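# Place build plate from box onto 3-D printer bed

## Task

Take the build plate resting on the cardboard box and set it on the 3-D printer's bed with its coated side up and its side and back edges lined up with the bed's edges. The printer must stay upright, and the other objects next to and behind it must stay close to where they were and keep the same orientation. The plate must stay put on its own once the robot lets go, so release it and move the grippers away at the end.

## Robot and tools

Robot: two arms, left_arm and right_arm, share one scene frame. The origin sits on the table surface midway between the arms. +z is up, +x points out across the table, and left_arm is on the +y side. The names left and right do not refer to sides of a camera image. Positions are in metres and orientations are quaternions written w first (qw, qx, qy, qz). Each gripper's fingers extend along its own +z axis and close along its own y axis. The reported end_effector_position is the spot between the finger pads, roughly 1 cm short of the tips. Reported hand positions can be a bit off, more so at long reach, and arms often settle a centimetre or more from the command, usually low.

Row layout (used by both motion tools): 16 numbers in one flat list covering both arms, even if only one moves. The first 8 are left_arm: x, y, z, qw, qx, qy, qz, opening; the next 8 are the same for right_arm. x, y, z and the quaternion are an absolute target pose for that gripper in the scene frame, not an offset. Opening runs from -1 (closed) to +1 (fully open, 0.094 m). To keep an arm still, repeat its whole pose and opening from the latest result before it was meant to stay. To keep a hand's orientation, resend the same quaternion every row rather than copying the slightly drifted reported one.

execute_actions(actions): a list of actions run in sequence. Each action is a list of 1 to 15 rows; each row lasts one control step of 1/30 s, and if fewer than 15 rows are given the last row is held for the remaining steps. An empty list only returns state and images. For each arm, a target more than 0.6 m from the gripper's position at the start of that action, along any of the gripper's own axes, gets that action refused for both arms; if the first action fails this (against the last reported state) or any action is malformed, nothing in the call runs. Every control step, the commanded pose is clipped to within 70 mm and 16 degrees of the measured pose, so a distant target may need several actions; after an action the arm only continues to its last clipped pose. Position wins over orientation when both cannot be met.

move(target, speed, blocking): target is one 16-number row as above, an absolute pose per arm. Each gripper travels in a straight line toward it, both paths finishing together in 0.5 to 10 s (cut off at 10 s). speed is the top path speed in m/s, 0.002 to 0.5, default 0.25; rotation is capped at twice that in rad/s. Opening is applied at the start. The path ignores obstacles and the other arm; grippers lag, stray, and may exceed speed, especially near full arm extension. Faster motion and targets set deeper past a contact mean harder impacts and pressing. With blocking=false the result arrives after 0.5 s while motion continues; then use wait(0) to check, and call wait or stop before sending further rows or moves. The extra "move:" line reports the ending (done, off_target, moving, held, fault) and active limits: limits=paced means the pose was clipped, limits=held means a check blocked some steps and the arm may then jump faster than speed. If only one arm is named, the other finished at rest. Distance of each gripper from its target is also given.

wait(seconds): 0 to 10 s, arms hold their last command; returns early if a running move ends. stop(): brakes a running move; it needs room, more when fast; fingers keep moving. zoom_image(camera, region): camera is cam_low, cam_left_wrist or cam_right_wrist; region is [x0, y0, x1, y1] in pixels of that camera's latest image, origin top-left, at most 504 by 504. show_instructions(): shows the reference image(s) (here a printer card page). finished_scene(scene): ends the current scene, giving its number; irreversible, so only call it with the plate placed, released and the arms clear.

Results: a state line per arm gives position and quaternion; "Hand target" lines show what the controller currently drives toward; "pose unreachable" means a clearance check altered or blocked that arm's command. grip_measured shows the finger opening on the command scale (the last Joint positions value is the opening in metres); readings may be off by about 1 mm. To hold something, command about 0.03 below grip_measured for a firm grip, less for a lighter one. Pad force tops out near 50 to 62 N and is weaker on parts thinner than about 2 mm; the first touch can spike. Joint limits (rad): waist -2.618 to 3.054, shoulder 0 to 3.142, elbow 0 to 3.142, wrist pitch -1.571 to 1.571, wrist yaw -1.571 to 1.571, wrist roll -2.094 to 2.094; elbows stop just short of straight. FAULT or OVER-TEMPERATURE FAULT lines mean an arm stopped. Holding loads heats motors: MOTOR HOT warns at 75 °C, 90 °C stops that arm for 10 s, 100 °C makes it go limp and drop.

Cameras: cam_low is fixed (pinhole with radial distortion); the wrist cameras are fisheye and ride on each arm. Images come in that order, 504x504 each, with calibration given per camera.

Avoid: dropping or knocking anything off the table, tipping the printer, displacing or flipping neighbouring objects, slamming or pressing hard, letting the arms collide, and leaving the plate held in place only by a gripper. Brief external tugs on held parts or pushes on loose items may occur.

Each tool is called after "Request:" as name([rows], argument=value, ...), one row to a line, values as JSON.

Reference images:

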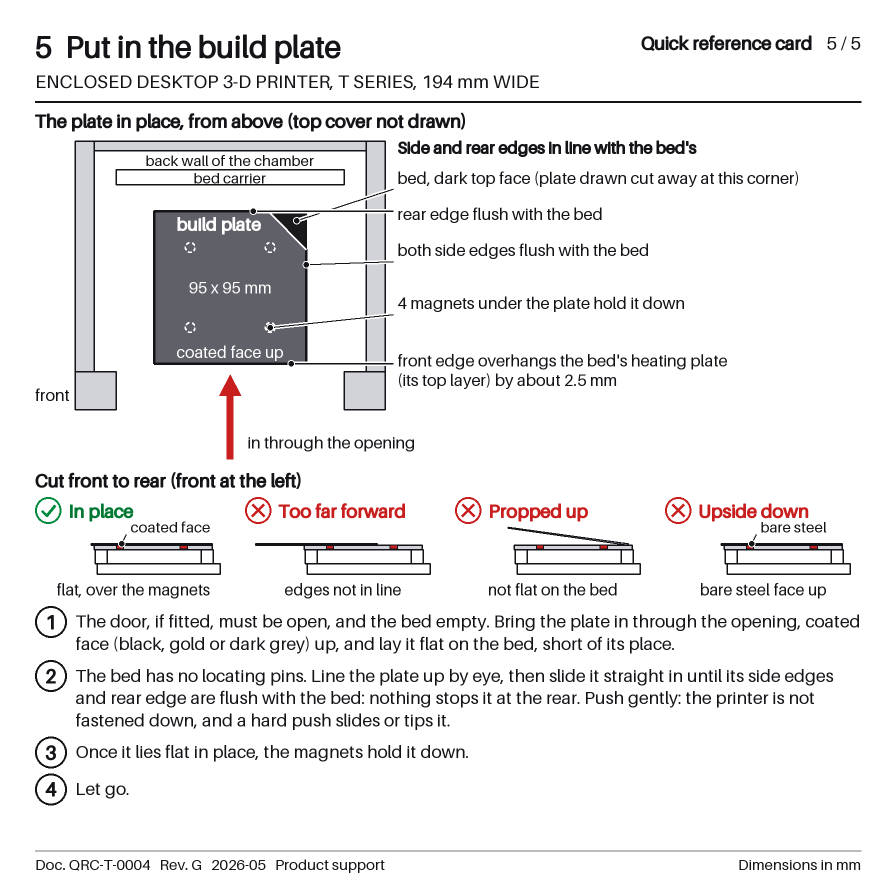

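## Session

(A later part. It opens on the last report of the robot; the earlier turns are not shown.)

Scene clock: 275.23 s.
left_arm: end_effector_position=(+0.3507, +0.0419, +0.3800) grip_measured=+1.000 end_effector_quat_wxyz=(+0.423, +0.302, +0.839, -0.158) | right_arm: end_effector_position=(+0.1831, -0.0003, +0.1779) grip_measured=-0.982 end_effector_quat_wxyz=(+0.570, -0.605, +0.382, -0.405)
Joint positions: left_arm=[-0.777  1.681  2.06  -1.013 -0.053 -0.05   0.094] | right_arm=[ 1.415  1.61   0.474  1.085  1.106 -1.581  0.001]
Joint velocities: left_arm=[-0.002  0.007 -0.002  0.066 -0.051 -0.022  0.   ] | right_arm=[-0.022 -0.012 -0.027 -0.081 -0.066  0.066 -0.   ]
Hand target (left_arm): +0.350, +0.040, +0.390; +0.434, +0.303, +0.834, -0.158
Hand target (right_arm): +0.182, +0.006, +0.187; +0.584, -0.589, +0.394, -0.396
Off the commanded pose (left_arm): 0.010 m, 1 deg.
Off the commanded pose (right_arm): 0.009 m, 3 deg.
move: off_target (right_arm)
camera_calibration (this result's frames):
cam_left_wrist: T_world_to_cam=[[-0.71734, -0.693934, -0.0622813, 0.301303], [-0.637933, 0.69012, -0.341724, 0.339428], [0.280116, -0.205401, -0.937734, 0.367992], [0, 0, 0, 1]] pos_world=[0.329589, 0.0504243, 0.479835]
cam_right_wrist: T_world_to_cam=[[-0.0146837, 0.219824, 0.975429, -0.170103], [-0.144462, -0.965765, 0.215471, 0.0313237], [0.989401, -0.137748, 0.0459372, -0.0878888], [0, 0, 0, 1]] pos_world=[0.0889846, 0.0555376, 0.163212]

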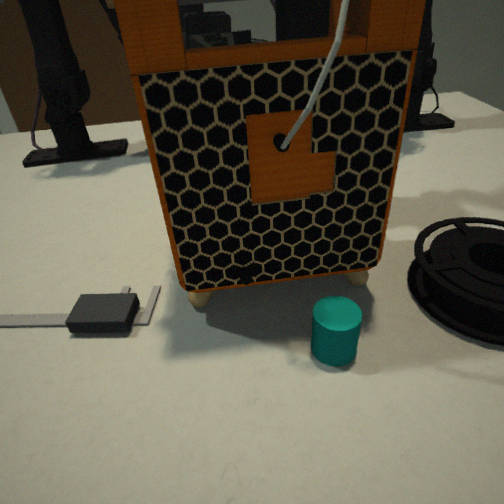

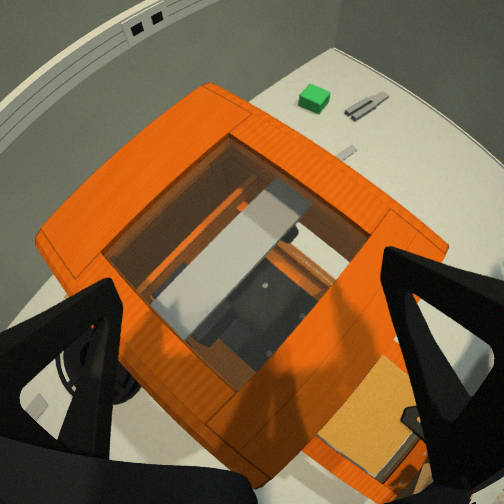

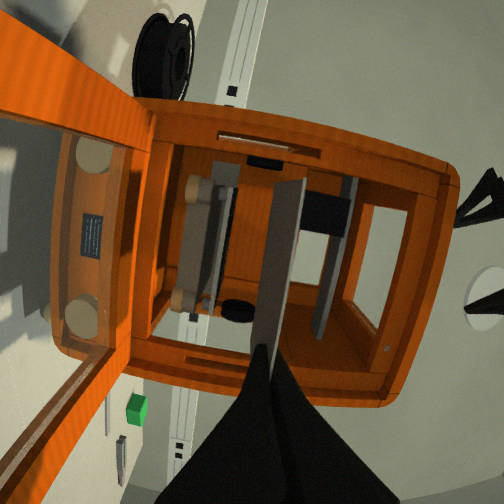

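Request:
move(target=[0.35,0.04,0.39,0.434,0.303,0.834,-0.158,1,0.295,0.007,0.172,0.598,-0.572,0.405,-0.387,-1], speed=0.08)

Request:
zoom_image(camera="cam_left_wrist", region=[180,220,360,400])

Scene clock: 287.57 s.
left_arm: end_effector_position=(+0.3507, +0.0419, +0.3800) grip_measured=+1.000 end_effector_quat_wxyz=(+0.423, +0.302, +0.839, -0.158) | right_arm: end_effector_position=(+0.2888, +0.0006, +0.1587) grip_measured=-0.982 end_effector_quat_wxyz=(+0.577, -0.592, +0.403, -0.393)
Joint positions: left_arm=[-0.777  1.681  2.06  -1.013 -0.053 -0.05   0.094] | right_arm=[ 1.046  1.796  0.57   1.192  0.752 -1.547  0.001]
Joint velocities: left_arm=[ 0.007 -0.022 -0.002 -0.022  0.022  0.066  0.   ] | right_arm=[-0.007 -0.007 -0.002  0.022  0.037 -0.051 -0.   ]
Hand target (left_arm): +0.350, +0.040, +0.390; +0.434, +0.303, +0.834, -0.158
Hand target (right_arm): +0.294, +0.007, +0.170; +0.597, -0.574, +0.409, -0.384
Off the commanded pose (left_arm): 0.010 m, 1 deg.
Off the commanded pose (right_arm): 0.016 m, 3 deg.
move: off_target (right_arm)
camera_calibration (this result's frames):
cam_left_wrist: T_world_to_cam=[[-0.71734, -0.693934, -0.0622813, 0.301303], [-0.637933, 0.69012, -0.341724, 0.339428], [0.280116, -0.205401, -0.937734, 0.367992], [0, 0, 0, 1]] pos_world=[0.329589, 0.0504243, 0.479835]
cam_right_wrist: T_world_to_cam=[[0.0109282, 0.169891, 0.985402, -0.159021], [-0.155164, -0.973236, 0.169514, 0.062002], [0.987828, -0.154752, 0.0157252, -0.186177], [0, 0, 0, 1]] pos_world=[0.195269, 0.0585476, 0.149117]

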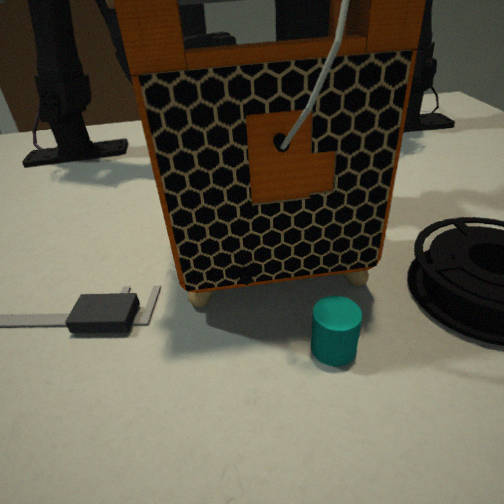

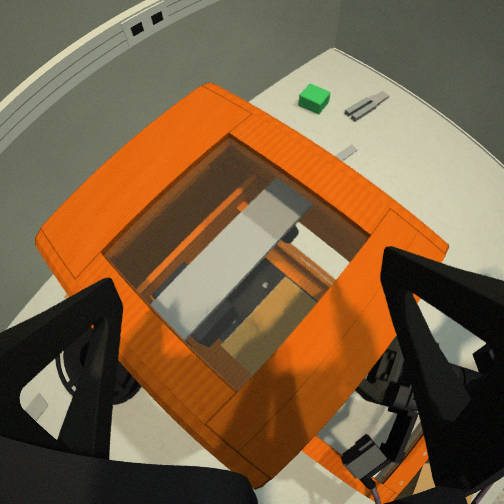

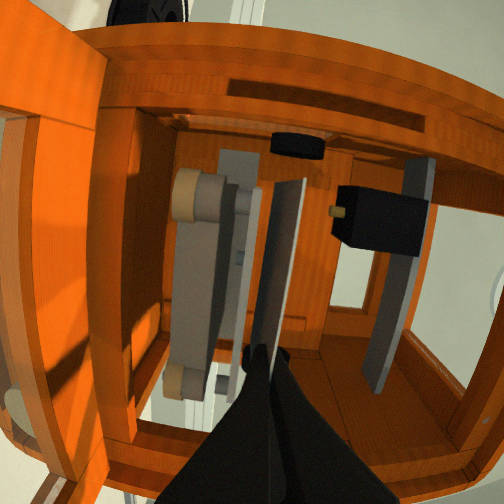

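Region (180, 220, 360, 400) of cam_left_wrist's 504x504 image, scaled by 2.800, with more detail than that image has.

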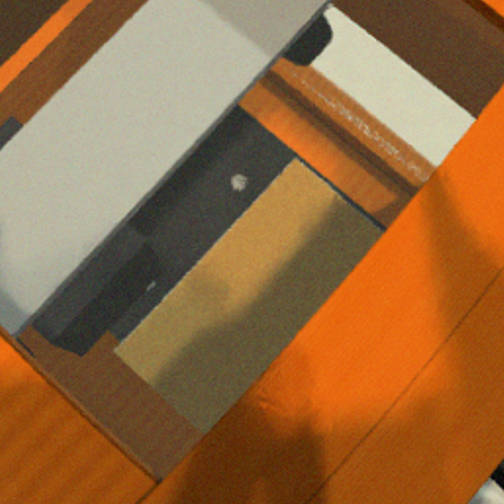

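Request:
move(target=[0.35,0.04,0.39,0.434,0.303,0.834,-0.158,1,0.295,0.003,0.164,0.600,-0.570,0.400,-0.392,-1], speed=0.03)

Request:
zoom_image(camera="cam_left_wrist", region=[200,250,340,390])

Request:
zoom_image(camera="cam_right_wrist", region=[150,150,410,410])

Scene clock: 303.87 s.
left_arm: end_effector_position=(+0.3507, +0.0419, +0.3800) grip_measured=+1.000 end_effector_quat_wxyz=(+0.423, +0.302, +0.839, -0.158) | right_arm: end_effector_position=(+0.2911, +0.0021, +0.1594) grip_measured=-0.982 end_effector_quat_wxyz=(+0.592, -0.578, +0.401, -0.393)
Joint positions: left_arm=[-0.777  1.681  2.06  -1.013 -0.053 -0.05   0.094] | right_arm=[ 1.039  1.84   0.57   1.283  0.742 -1.56   0.001]
Joint velocities: left_arm=[-0.017  0.017 -0.017 -0.007 -0.022 -0.066  0.   ] | right_arm=[-0.007  0.002 -0.007  0.007  0.066 -0.066  0.001]
Hand target (left_arm): +0.350, +0.040, +0.390; +0.434, +0.303, +0.834, -0.158
Hand target (right_arm): +0.295, +0.003, +0.164; +0.600, -0.570, +0.400, -0.393
Off the commanded pose (left_arm): 0.010 m, 1 deg.
Off the commanded pose (right_arm): 0.006 m, 1 deg.
move: done
camera_calibration (this result's frames):
cam_left_wrist: T_world_to_cam=[[-0.71734, -0.693934, -0.0622813, 0.301303], [-0.637933, 0.69012, -0.341724, 0.339428], [0.280116, -0.205401, -0.937734, 0.367992], [0, 0, 0, 1]] pos_world=[0.329589, 0.0504243, 0.479835]
cam_right_wrist: T_world_to_cam=[[-0.0142251, 0.139961, 0.990055, -0.153335], [-0.1559, -0.978356, 0.136068, 0.0692543], [0.98767, -0.152414, 0.0357372, -0.19143], [0, 0, 0, 1]] pos_world=[0.197685, 0.0600398, 0.149228]

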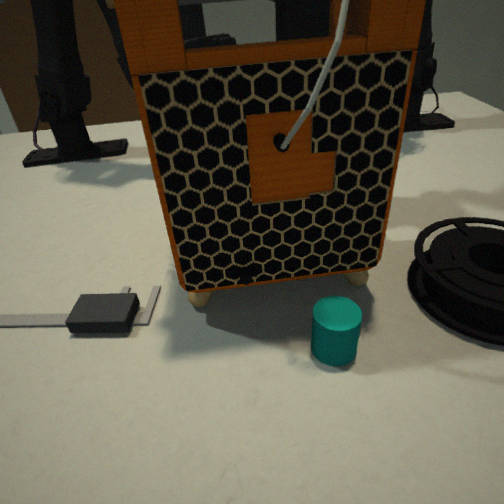

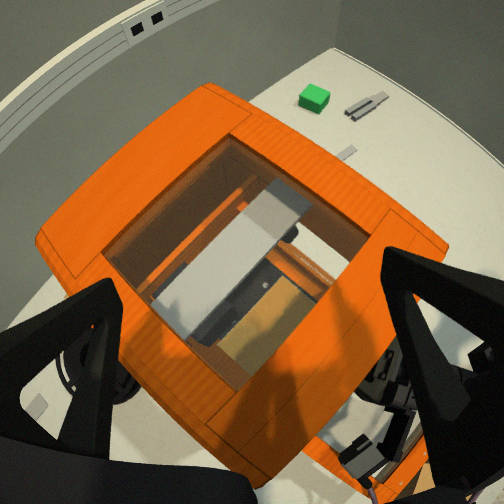

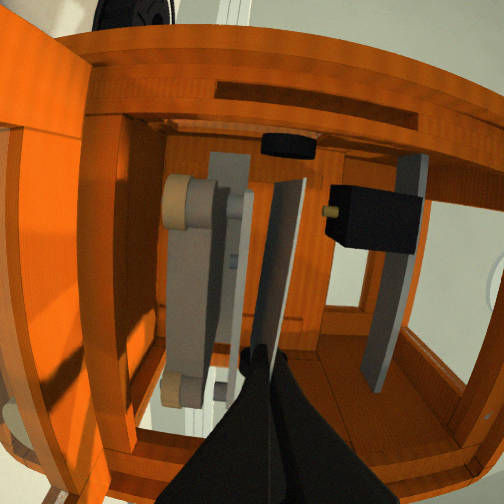

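Region (200, 250, 340, 390) of cam_left_wrist's 504x504 image, scaled by 3.600, with more detail than that image has.

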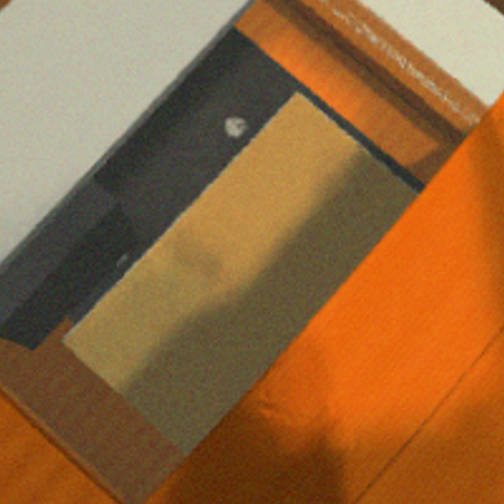

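Region (150, 150, 410, 410) of cam_right_wrist's 504x504 image, scaled by 1.938, with more detail than that image has.

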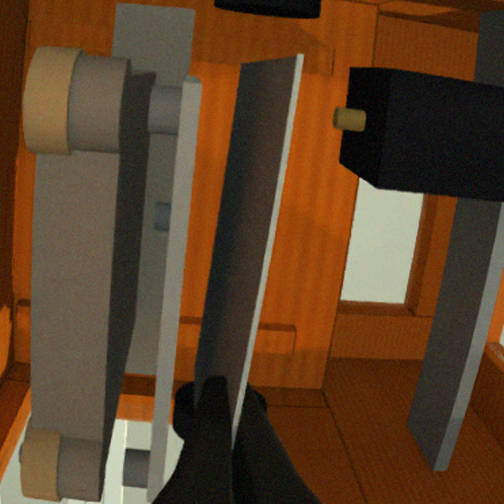

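Request:
move(target=[0.35,0.04,0.39,0.434,0.303,0.834,-0.158,1,0.292,-0.004,0.154,0.590,-0.582,0.396,-0.394,-1], speed=0.03)

Request:
zoom_image(camera="cam_left_wrist", region=[200,250,340,390])

Request:
zoom_image(camera="cam_right_wrist", region=[150,150,410,410])

Scene clock: 319.53 s.
left_arm: end_effector_position=(+0.3507, +0.0419, +0.3800) grip_measured=+1.000 end_effector_quat_wxyz=(+0.423, +0.302, +0.839, -0.158) | right_arm: end_effector_position=(+0.2906, +0.0033, +0.1609) grip_measured=-0.982 end_effector_quat_wxyz=(+0.595, -0.578, +0.398, -0.392)
Joint positions: left_arm=[-0.777  1.681  2.06  -1.013 -0.053 -0.05   0.094] | right_arm=[ 1.039  1.84   0.57   1.29   0.734 -1.563  0.001]
Joint velocities: left_arm=[-0.022 -0.012 -0.017 -0.022  0.022 -0.037  0.   ] | right_arm=[ 0.002 -0.012 -0.007 -0.037  0.007  0.022  0.001]
Hand target (left_arm): +0.350, +0.040, +0.390; +0.434, +0.303, +0.834, -0.158
Hand target (right_arm): +0.292, -0.004, +0.154; +0.590, -0.582, +0.397, -0.394
Off the commanded pose (left_arm): 0.010 m, 1 deg.
Off the commanded pose (right_arm): 0.010 m, 1 deg.
move: done
camera_calibration (this result's frames):
cam_left_wrist: T_world_to_cam=[[-0.71734, -0.693934, -0.0622813, 0.301303], [-0.637933, 0.69012, -0.341724, 0.339428], [0.280116, -0.205401, -0.937734, 0.367992], [0, 0, 0, 1]] pos_world=[0.329589, 0.0504243, 0.479835]
cam_right_wrist: T_world_to_cam=[[-0.0199181, 0.136929, 0.990381, -0.15337], [-0.149105, -0.979906, 0.132482, 0.0687943], [0.988621, -0.145032, 0.0399345, -0.191759], [0, 0, 0, 1]] pos_world=[0.19678, 0.0606015, 0.150438]

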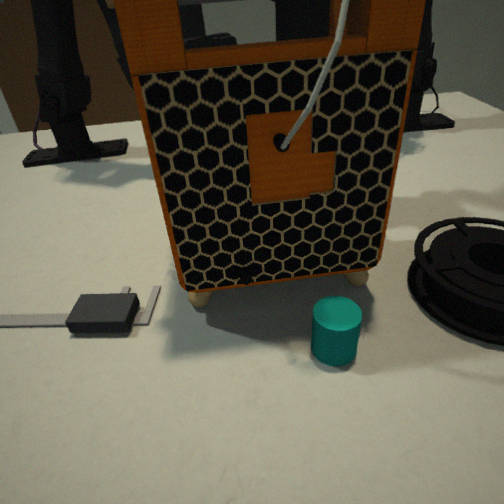

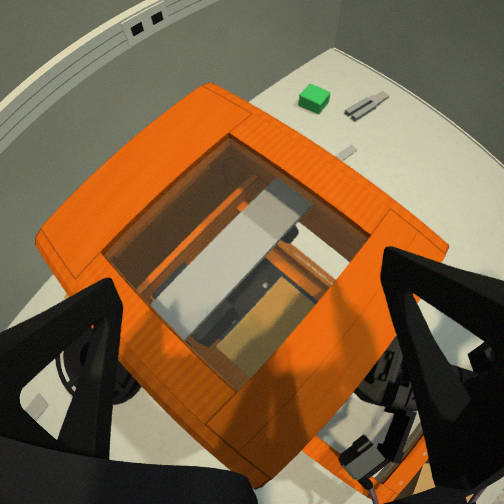

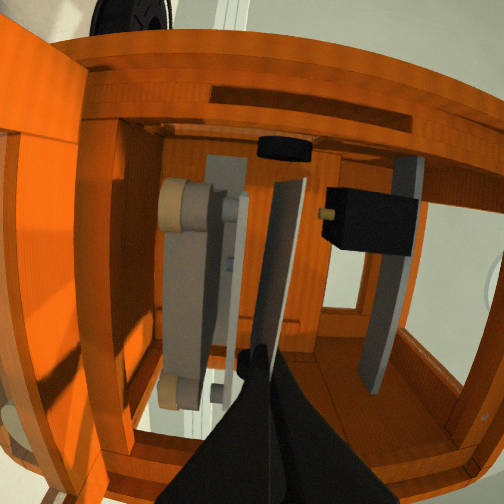

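Region (200, 250, 340, 390) of cam_left_wrist's 504x504 image, scaled by 3.600, with more detail than that image has.

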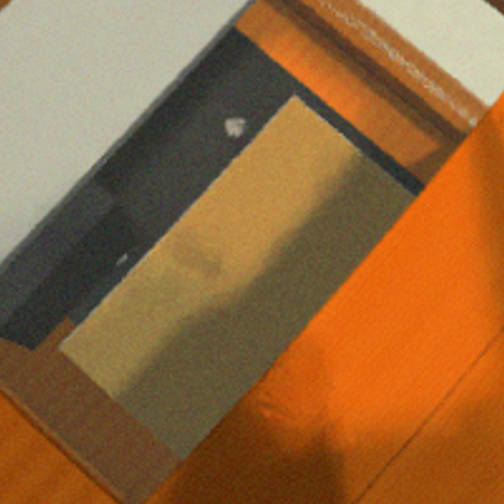

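Region (150, 150, 410, 410) of cam_right_wrist's 504x504 image, scaled by 1.938, with more detail than that image has.

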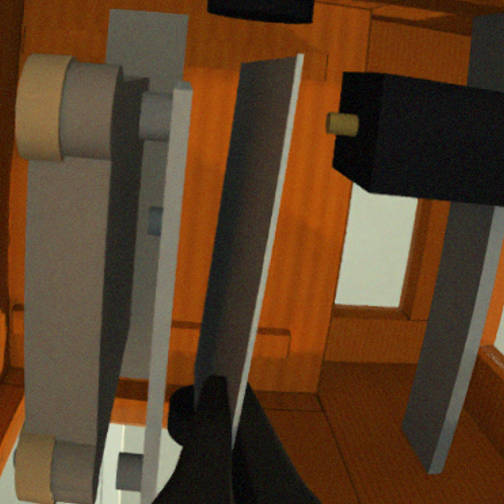

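Request:
execute_actions([
  [[0.35,0.04,0.39,0.434,0.303,0.834,-0.158,1,0.291,-0.006,0.151,0.587,-0.585,0.395,-0.395,-1]],
  [[0.35,0.04,0.39,0.434,0.303,0.834,-0.158,1,0.290,-0.008,0.148,0.584,-0.588,0.394,-0.396,-1]],
])

Scene clock: 335.43 s.
left_arm: end_effector_position=(+0.3507, +0.0419, +0.3800) grip_measured=+1.000 end_effector_quat_wxyz=(+0.423, +0.302, +0.839, -0.158) | right_arm: end_effector_position=(+0.2882, -0.0010, +0.1548) grip_measured=-0.982 end_effector_quat_wxyz=(+0.589, -0.585, +0.395, -0.393)
Joint positions: left_arm=[-0.777  1.681  2.06  -1.013 -0.053 -0.05   0.094] | right_arm=[ 1.039  1.84   0.546  1.299  0.732 -1.569  0.001]
Joint velocities: left_arm=[-0.007 -0.017  0.002  0.037 -0.022 -0.007  0.   ] | right_arm=[-0.017  0.002  0.027 -0.007 -0.007 -0.022 -0.001]
Hand target (left_arm): +0.350, +0.040, +0.390; +0.434, +0.303, +0.834, -0.158
Hand target (right_arm): +0.290, -0.008, +0.148; +0.584, -0.589, +0.395, -0.396
Off the commanded pose (left_arm): 0.010 m, 1 deg.
Off the commanded pose (right_arm): 0.010 m, 1 deg.
camera_calibration (this result's frames):
cam_left_wrist: T_world_to_cam=[[-0.71734, -0.693934, -0.0622813, 0.301303], [-0.637933, 0.69012, -0.341724, 0.339428], [0.280116, -0.205401, -0.937734, 0.367992], [0, 0, 0, 1]] pos_world=[0.329589, 0.0504243, 0.479835]
cam_right_wrist: T_world_to_cam=[[-0.0158584, 0.15504, 0.987781, -0.147565], [-0.146284, -0.977635, 0.151099, 0.0613286], [0.989116, -0.1421, 0.0381837, -0.18962], [0, 0, 0, 1]] pos_world=[0.194187, 0.0558905, 0.143735]

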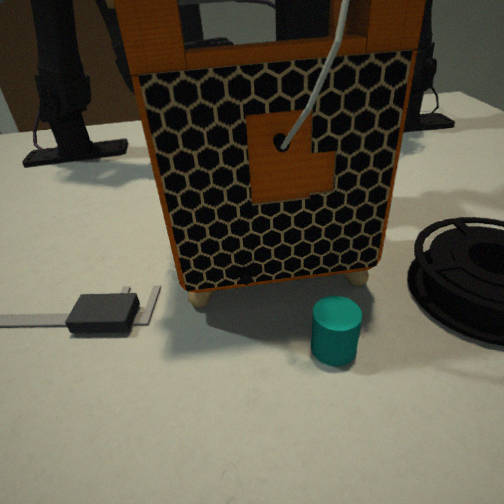

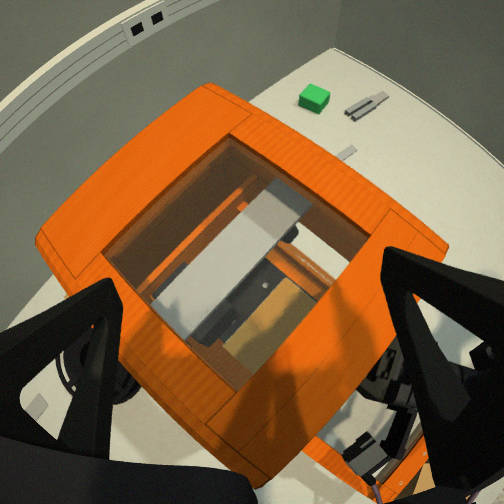

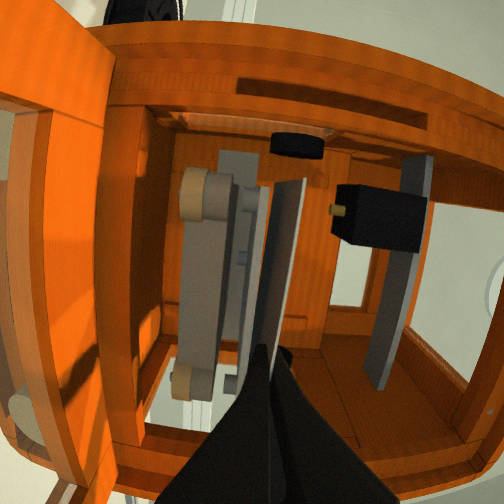

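Moves 1:1 now. Continue.

Request:
execute_actions([
  [[0.35,0.04,0.39,0.434,0.303,0.834,-0.158,1,0.289,-0.010,0.1455,0.582,-0.590,0.394,-0.396,-1]],
  [[0.35,0.04,0.39,0.434,0.303,0.834,-0.158,1,0.289,-0.011,0.143,0.581,-0.591,0.394,-0.396,-1]],
])

Request:
zoom_image(camera="cam_left_wrist", region=[200,250,340,390])

Request:
zoom_image(camera="cam_right_wrist", region=[150,150,410,410])

Scene clock: 342.90 s.
left_arm: end_effector_position=(+0.3507, +0.0419, +0.3800) grip_measured=+1.000 end_effector_quat_wxyz=(+0.423, +0.302, +0.839, -0.158) | right_arm: end_effector_position=(+0.2883, -0.0054, +0.1521) grip_measured=-0.982 end_effector_quat_wxyz=(+0.587, -0.586, +0.395, -0.395)
Joint positions: left_arm=[-0.777  1.681  2.06  -1.013 -0.053 -0.05   0.094] | right_arm=[ 1.034  1.84   0.53   1.311  0.73  -1.57   0.001]
Joint velocities: left_arm=[-0.007 -0.002  0.012 -0.022 -0.022 -0.022  0.   ] | right_arm=[-0.007 -0.002 -0.002  0.007  0.051  0.037 -0.   ]
Hand target (left_arm): +0.350, +0.040, +0.390; +0.434, +0.303, +0.834, -0.158
Hand target (right_arm): +0.289, -0.011, +0.143; +0.581, -0.592, +0.395, -0.396
Off the commanded pose (left_arm): 0.010 m, 1 deg.
Off the commanded pose (right_arm): 0.011 m, 1 deg.
camera_calibration (this result's frames):
cam_left_wrist: T_world_to_cam=[[-0.71734, -0.693934, -0.0622813, 0.301303], [-0.637933, 0.69012, -0.341724, 0.339428], [0.280116, -0.205401, -0.937734, 0.367992], [0, 0, 0, 1]] pos_world=[0.329589, 0.0504243, 0.479835]
cam_right_wrist: T_world_to_cam=[[-0.0141004, 0.159528, 0.987093, -0.144551], [-0.149452, -0.976438, 0.155671, 0.0576766], [0.988668, -0.145328, 0.0376099, -0.18999], [0, 0, 0, 1]] pos_world=[0.194419, 0.0517667, 0.140852]

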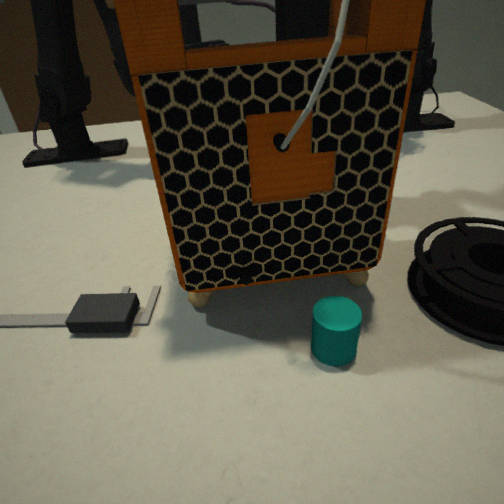

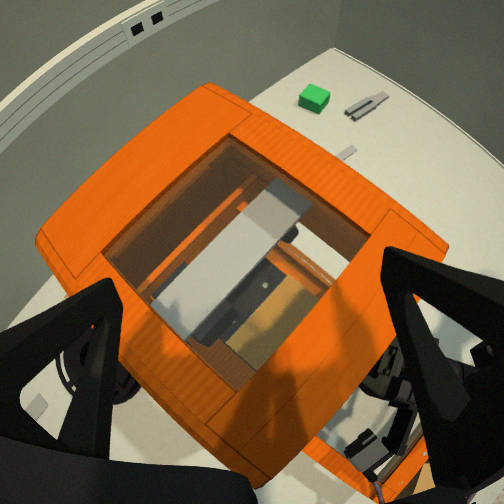

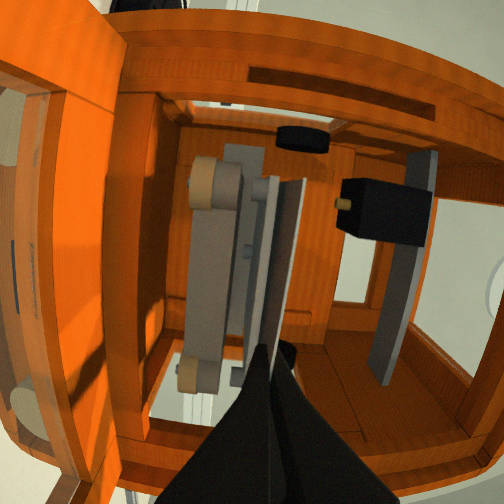

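Region (200, 250, 340, 390) of cam_left_wrist's 504x504 image, scaled by 3.600, with more detail than that image has.

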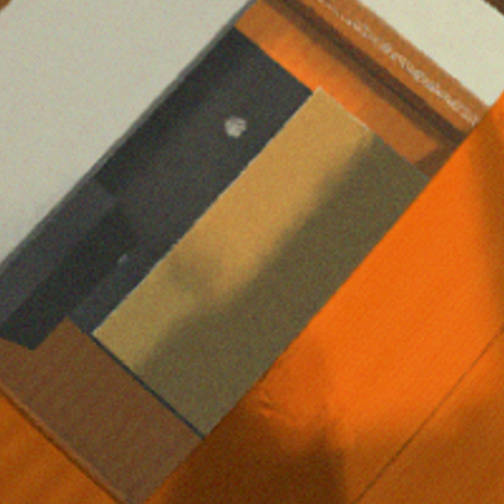

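Region (150, 150, 410, 410) of cam_right_wrist's 504x504 image, scaled by 1.938, with more detail than that image has.

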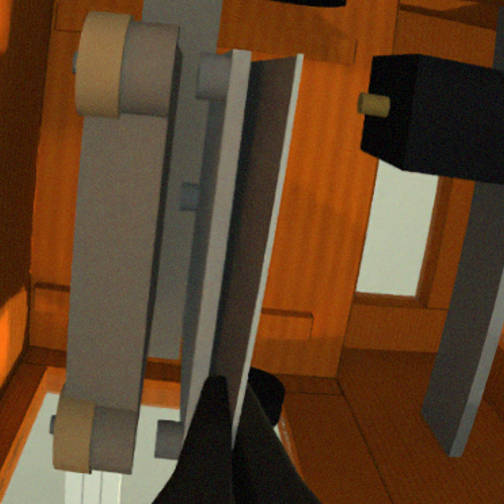

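Request:
execute_actions([
  [[0.35,0.04,0.39,0.434,0.303,0.834,-0.158,1,0.289,-0.010,0.1415,0.581,-0.593,0.392,-0.395,-1]],
  [[0.35,0.04,0.39,0.434,0.303,0.834,-0.158,1,0.289,-0.0093,0.140,0.581,-0.595,0.391,-0.394,-1]],
])

Request:
zoom_image(camera="cam_left_wrist", region=[200,250,340,390])

Request:
zoom_image(camera="cam_right_wrist", region=[220,150,340,270])

Scene clock: 364.10 s.
left_arm: end_effector_position=(+0.3507, +0.0419, +0.3800) grip_measured=+1.000 end_effector_quat_wxyz=(+0.423, +0.302, +0.839, -0.158) | right_arm: end_effector_position=(+0.2881, -0.0041, +0.1511) grip_measured=-0.982 end_effector_quat_wxyz=(+0.590, -0.585, +0.394, -0.393)
Joint positions: left_arm=[-0.777  1.681  2.06  -1.013 -0.053 -0.05   0.094] | right_arm=[ 1.034  1.852  0.53   1.33   0.725 -1.571  0.001]
Joint velocities: left_arm=[-0.012 -0.017 -0.007 -0.022  0.022 -0.066  0.   ] | right_arm=[-0.012 -0.007 -0.012  0.007  0.022 -0.037 -0.001]
Hand target (left_arm): +0.350, +0.040, +0.390; +0.434, +0.303, +0.834, -0.158
Hand target (right_arm): +0.289, -0.010, +0.140; +0.581, -0.595, +0.391, -0.394
Off the commanded pose (left_arm): 0.010 m, 1 deg.
Off the commanded pose (right_arm): 0.012 m, 2 deg.
camera_calibration (this result's frames):
cam_left_wrist: T_world_to_cam=[[-0.71734, -0.693934, -0.0622813, 0.301303], [-0.637933, 0.69012, -0.341724, 0.339428], [0.280116, -0.205401, -0.937734, 0.367992], [0, 0, 0, 1]] pos_world=[0.329589, 0.0504243, 0.479835]
cam_right_wrist: T_world_to_cam=[[-0.0183711, 0.15441, 0.987836, -0.142728], [-0.144768, -0.978002, 0.15018, 0.0584679], [0.989295, -0.140248, 0.0403207, -0.190158], [0, 0, 0, 1]] pos_world=[0.193965, 0.0525509, 0.139878]

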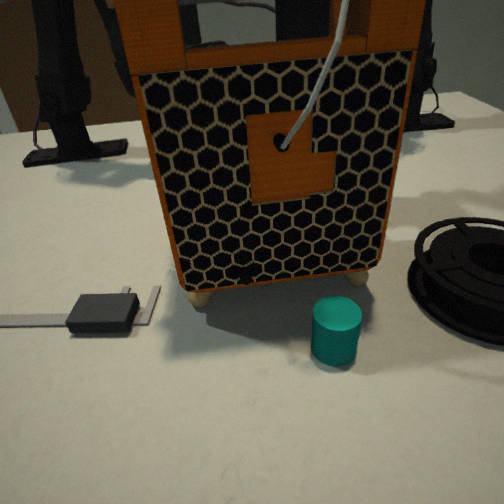

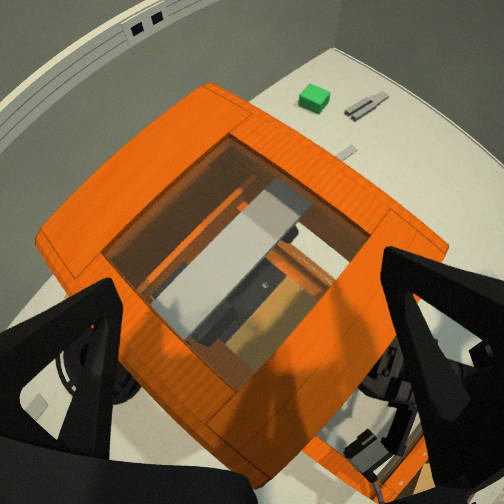

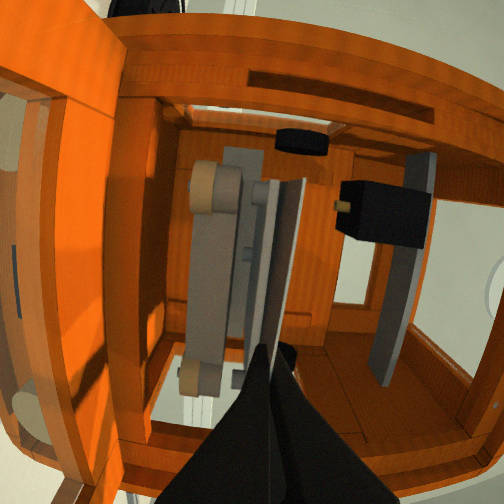

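Region (200, 250, 340, 390) of cam_left_wrist's 504x504 image, scaled by 3.600, with more detail than that image has.

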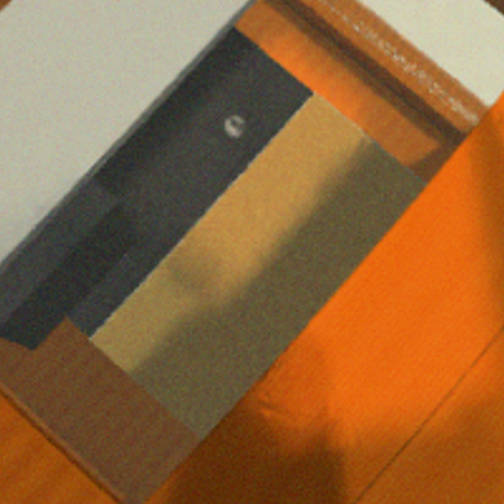

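Region (220, 150, 340, 270) of cam_right_wrist's 504x504 image, scaled by 4.200, with more detail than that image has.

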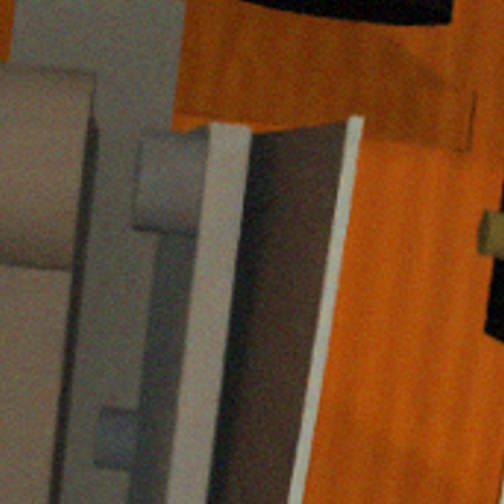

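Request:
execute_actions([
  [[0.35,0.04,0.39,0.434,0.303,0.834,-0.158,1,0.2892,-0.009,0.137,0.578,-0.5975,0.390,-0.395,-1]],
  [[0.35,0.04,0.39,0.434,0.303,0.834,-0.158,1,0.2892,-0.009,0.137,0.578,-0.5975,0.390,-0.395,-0.95]],
  [[0.35,0.04,0.39,0.434,0.303,0.834,-0.158,1,0.2892,-0.009,0.137,0.578,-0.5975,0.390,-0.395,-0.88]],
  [[0.35,0.04,0.39,0.434,0.303,0.834,-0.158,1,0.2892,-0.009,0.137,0.578,-0.5975,0.390,-0.395,-0.7]],
])

Request:
zoom_image(camera="cam_left_wrist", region=[200,250,340,390])

Request:
zoom_image(camera="cam_right_wrist", region=[220,150,340,270])

Scene clock: 384.40 s.
left_arm: end_effector_position=(+0.3507, +0.0419, +0.3800) grip_measured=+1.000 end_effector_quat_wxyz=(+0.423, +0.302, +0.839, -0.158) | right_arm: end_effector_position=(+0.2879, -0.0032, +0.1502) grip_measured=-0.702 end_effector_quat_wxyz=(+0.591, -0.585, +0.392, -0.393)
Joint positions: left_arm=[-0.777  1.681  2.06  -1.013 -0.053 -0.05   0.094] | right_arm=[ 1.034  1.86   0.53   1.341  0.721 -1.574  0.014]
Joint velocities: left_arm=[ 0.007 -0.007 -0.017 -0.007  0.007  0.022  0.   ] | right_arm=[-0.012  0.007 -0.022 -0.007 -0.066  0.007 -0.001]
Hand target (left_arm): +0.350, +0.040, +0.390; +0.434, +0.303, +0.834, -0.158
Hand target (right_arm): +0.289, -0.009, +0.137; +0.578, -0.598, +0.391, -0.395
Off the commanded pose (left_arm): 0.010 m, 1 deg.
Off the commanded pose (right_arm): 0.014 m, 2 deg.
camera_calibration (this result's frames):
cam_left_wrist: T_world_to_cam=[[-0.71734, -0.693934, -0.0622813, 0.301303], [-0.637933, 0.69012, -0.341724, 0.339428], [0.280116, -0.205401, -0.937734, 0.367992], [0, 0, 0, 1]] pos_world=[0.329589, 0.0504243, 0.479835]
cam_right_wrist: T_world_to_cam=[[-0.0212203, 0.154413, 0.987778, -0.141067], [-0.141017, -0.978586, 0.149946, 0.0584268], [0.98978, -0.136111, 0.0425406, -0.190271], [0, 0, 0, 1]] pos_world=[0.193572, 0.0530602, 0.138676]

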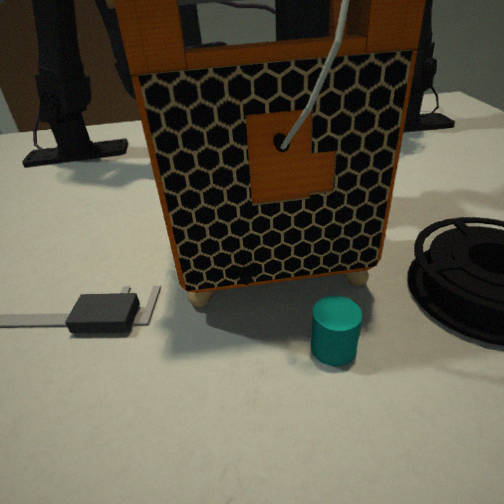

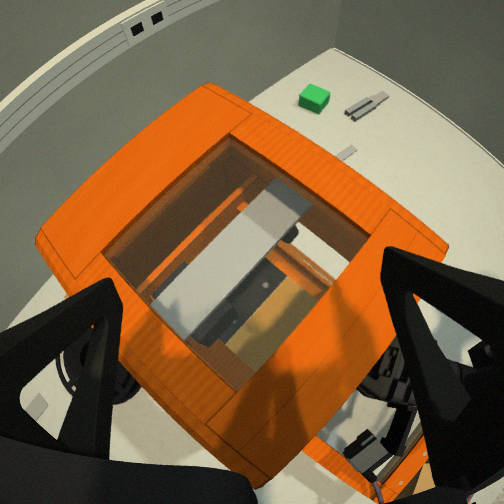

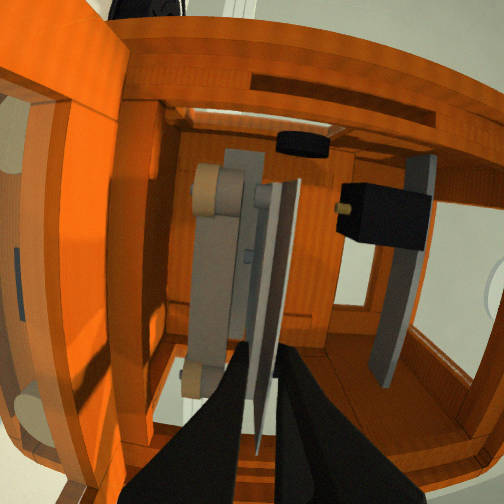

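Region (200, 250, 340, 390) of cam_left_wrist's 504x504 image, scaled by 3.600, with more detail than that image has.

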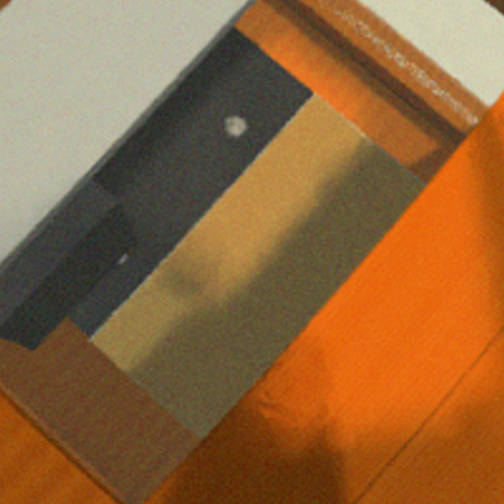

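Region (220, 150, 340, 270) of cam_right_wrist's 504x504 image, scaled by 4.200, with more detail than that image has.

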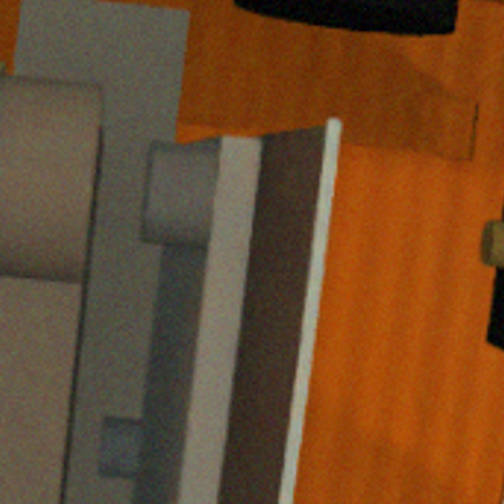

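Request:
execute_actions([
  [[0.35,0.04,0.39,0.434,0.303,0.834,-0.158,1,0.2892,-0.009,0.139,0.578,-0.5975,0.390,-0.395,-0.45]],
  [[0.35,0.04,0.39,0.434,0.303,0.834,-0.158,1,0.275,-0.012,0.141,0.582,-0.592,0.392,-0.395,-0.45]],
  [[0.35,0.04,0.39,0.434,0.303,0.834,-0.158,1,0.255,-0.016,0.143,0.582,-0.592,0.392,-0.395,-0.45]],
  [[0.35,0.04,0.39,0.434,0.303,0.834,-0.158,1,0.23,-0.016,0.15,0.586,-0.586,0.395,-0.395,-0.45]],
])

Request:
move(target=[0.35,0.04,0.39,0.434,0.303,0.834,-0.158,1,0.225,0.015,0.16,0.707,-0.01,0.707,0.01,0.3], speed=0.3)

Scene clock: 404.67 s.
left_arm: end_effector_position=(+0.3507, +0.0419, +0.3800) grip_measured=+1.000 end_effector_quat_wxyz=(+0.423, +0.302, +0.839, -0.158) | right_arm: end_effector_position=(+0.2323, -0.0094, +0.1517) grip_measured=-0.451 end_effector_quat_wxyz=(+0.593, -0.584, +0.392, -0.392)
Joint positions: left_arm=[-0.777  1.681  2.06  -1.013 -0.053 -0.05   0.094] | right_arm=[ 1.218  1.791  0.425  1.384  0.903 -1.578  0.026]
Joint velocities: left_arm=[ 0.007  0.012  0.002 -0.022 -0.037  0.022  0.   ] | right_arm=[ 0.002 -0.007  0.022  0.022  0.022 -0.095  0.   ]
Hand target (left_arm): +0.350, +0.040, +0.390; +0.434, +0.303, +0.834, -0.158
Hand target (right_arm): +0.230, -0.016, +0.151; +0.587, -0.586, +0.394, -0.396
Off the commanded pose (left_arm): 0.010 m, 1 deg.
Off the commanded pose (right_arm): 0.007 m, 1 deg.
camera_calibration (this result's frames):
cam_left_wrist: T_world_to_cam=[[-0.71734, -0.693934, -0.0622813, 0.301303], [-0.637933, 0.69012, -0.341724, 0.339428], [0.280116, -0.205401, -0.937734, 0.367992], [0, 0, 0, 1]] pos_world=[0.329589, 0.0504243, 0.479835]
cam_right_wrist: T_world_to_cam=[[-0.0233119, 0.15097, 0.988263, -0.142486], [-0.139828, -0.979308, 0.146304, 0.044593], [0.989901, -0.134776, 0.0439394, -0.136383], [0, 0, 0, 1]] pos_world=[0.137919, 0.0468003, 0.140283]

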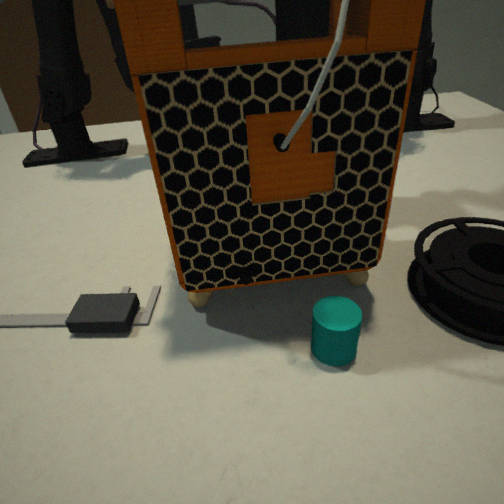

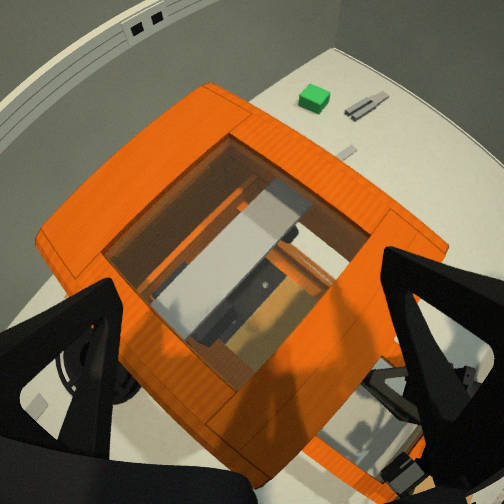

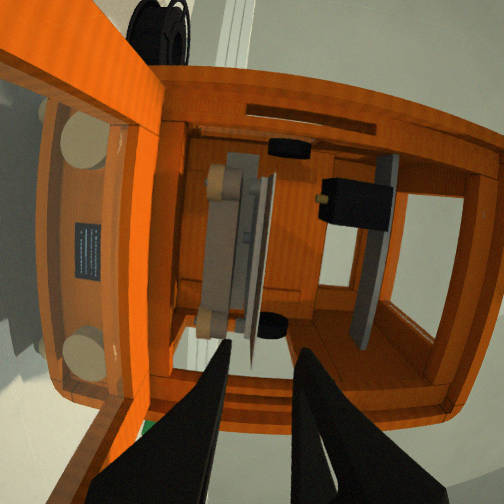

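Scene clock: 408.10 s.
left_arm: end_effector_position=(+0.3507, +0.0419, +0.3800) grip_measured=+1.000 end_effector_quat_wxyz=(+0.423, +0.302, +0.839, -0.158) | right_arm: end_effector_position=(+0.2287, +0.0105, +0.1535) grip_measured=+0.299 end_effector_quat_wxyz=(+0.711, -0.019, +0.703, -0.001)
Joint positions: left_arm=[-0.777  1.681  2.06  -1.013 -0.053 -0.05   0.094] | right_arm=[ 1.336  1.994  0.756  1.297  1.391 -0.086  0.061]
Joint velocities: left_arm=[-0.007 -0.012  0.002 -0.051  0.022  0.022  0.   ] | right_arm=[-0.002 -0.037  0.007 -0.242 -0.007  0.154  0.   ]
Hand target (left_arm): +0.350, +0.040, +0.390; +0.434, +0.303, +0.834, -0.158
Hand target (right_arm): +0.226, +0.015, +0.161; +0.710, -0.011, +0.704, +0.009
Off the commanded pose (left_arm): 0.010 m, 1 deg.
Off the commanded pose (right_arm): 0.009 m, 2 deg.
move: done
camera_calibration (this result's frames):
cam_left_wrist: T_world_to_cam=[[-0.71734, -0.693934, -0.0622813, 0.301303], [-0.637933, 0.69012, -0.341724, 0.339428], [0.280116, -0.205401, -0.937734, 0.367992], [0, 0, 0, 1]] pos_world=[0.329589, 0.0504243, 0.479835]
cam_right_wrist: T_world_to_cam=[[0.0704349, -0.980654, 0.182641, -0.0332069], [-0.491218, -0.193455, -0.849282, 0.288276], [0.868184, -0.0298971, -0.49534, -0.0207546], [0, 0, 0, 1]] pos_world=[0.161964, 0.0225834, 0.240612]

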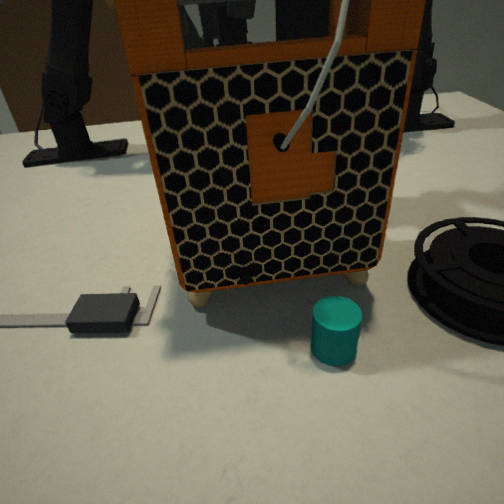

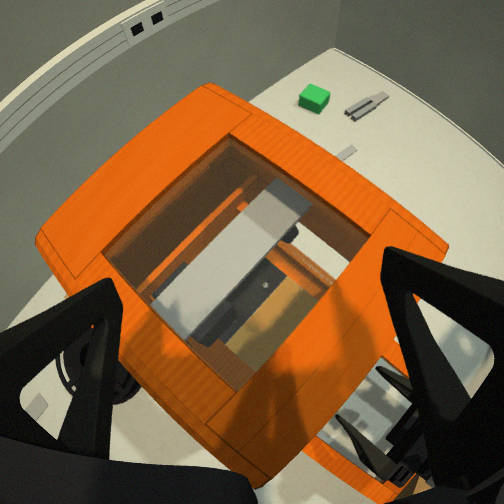

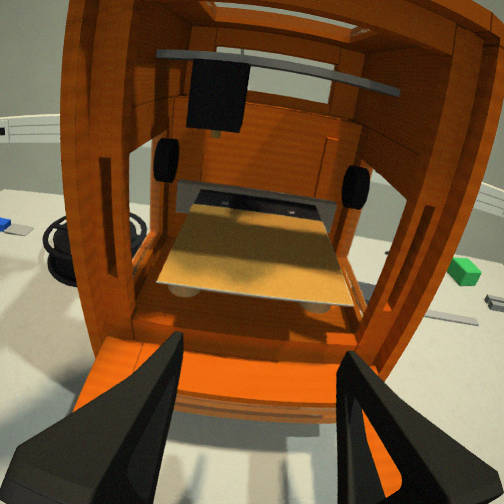

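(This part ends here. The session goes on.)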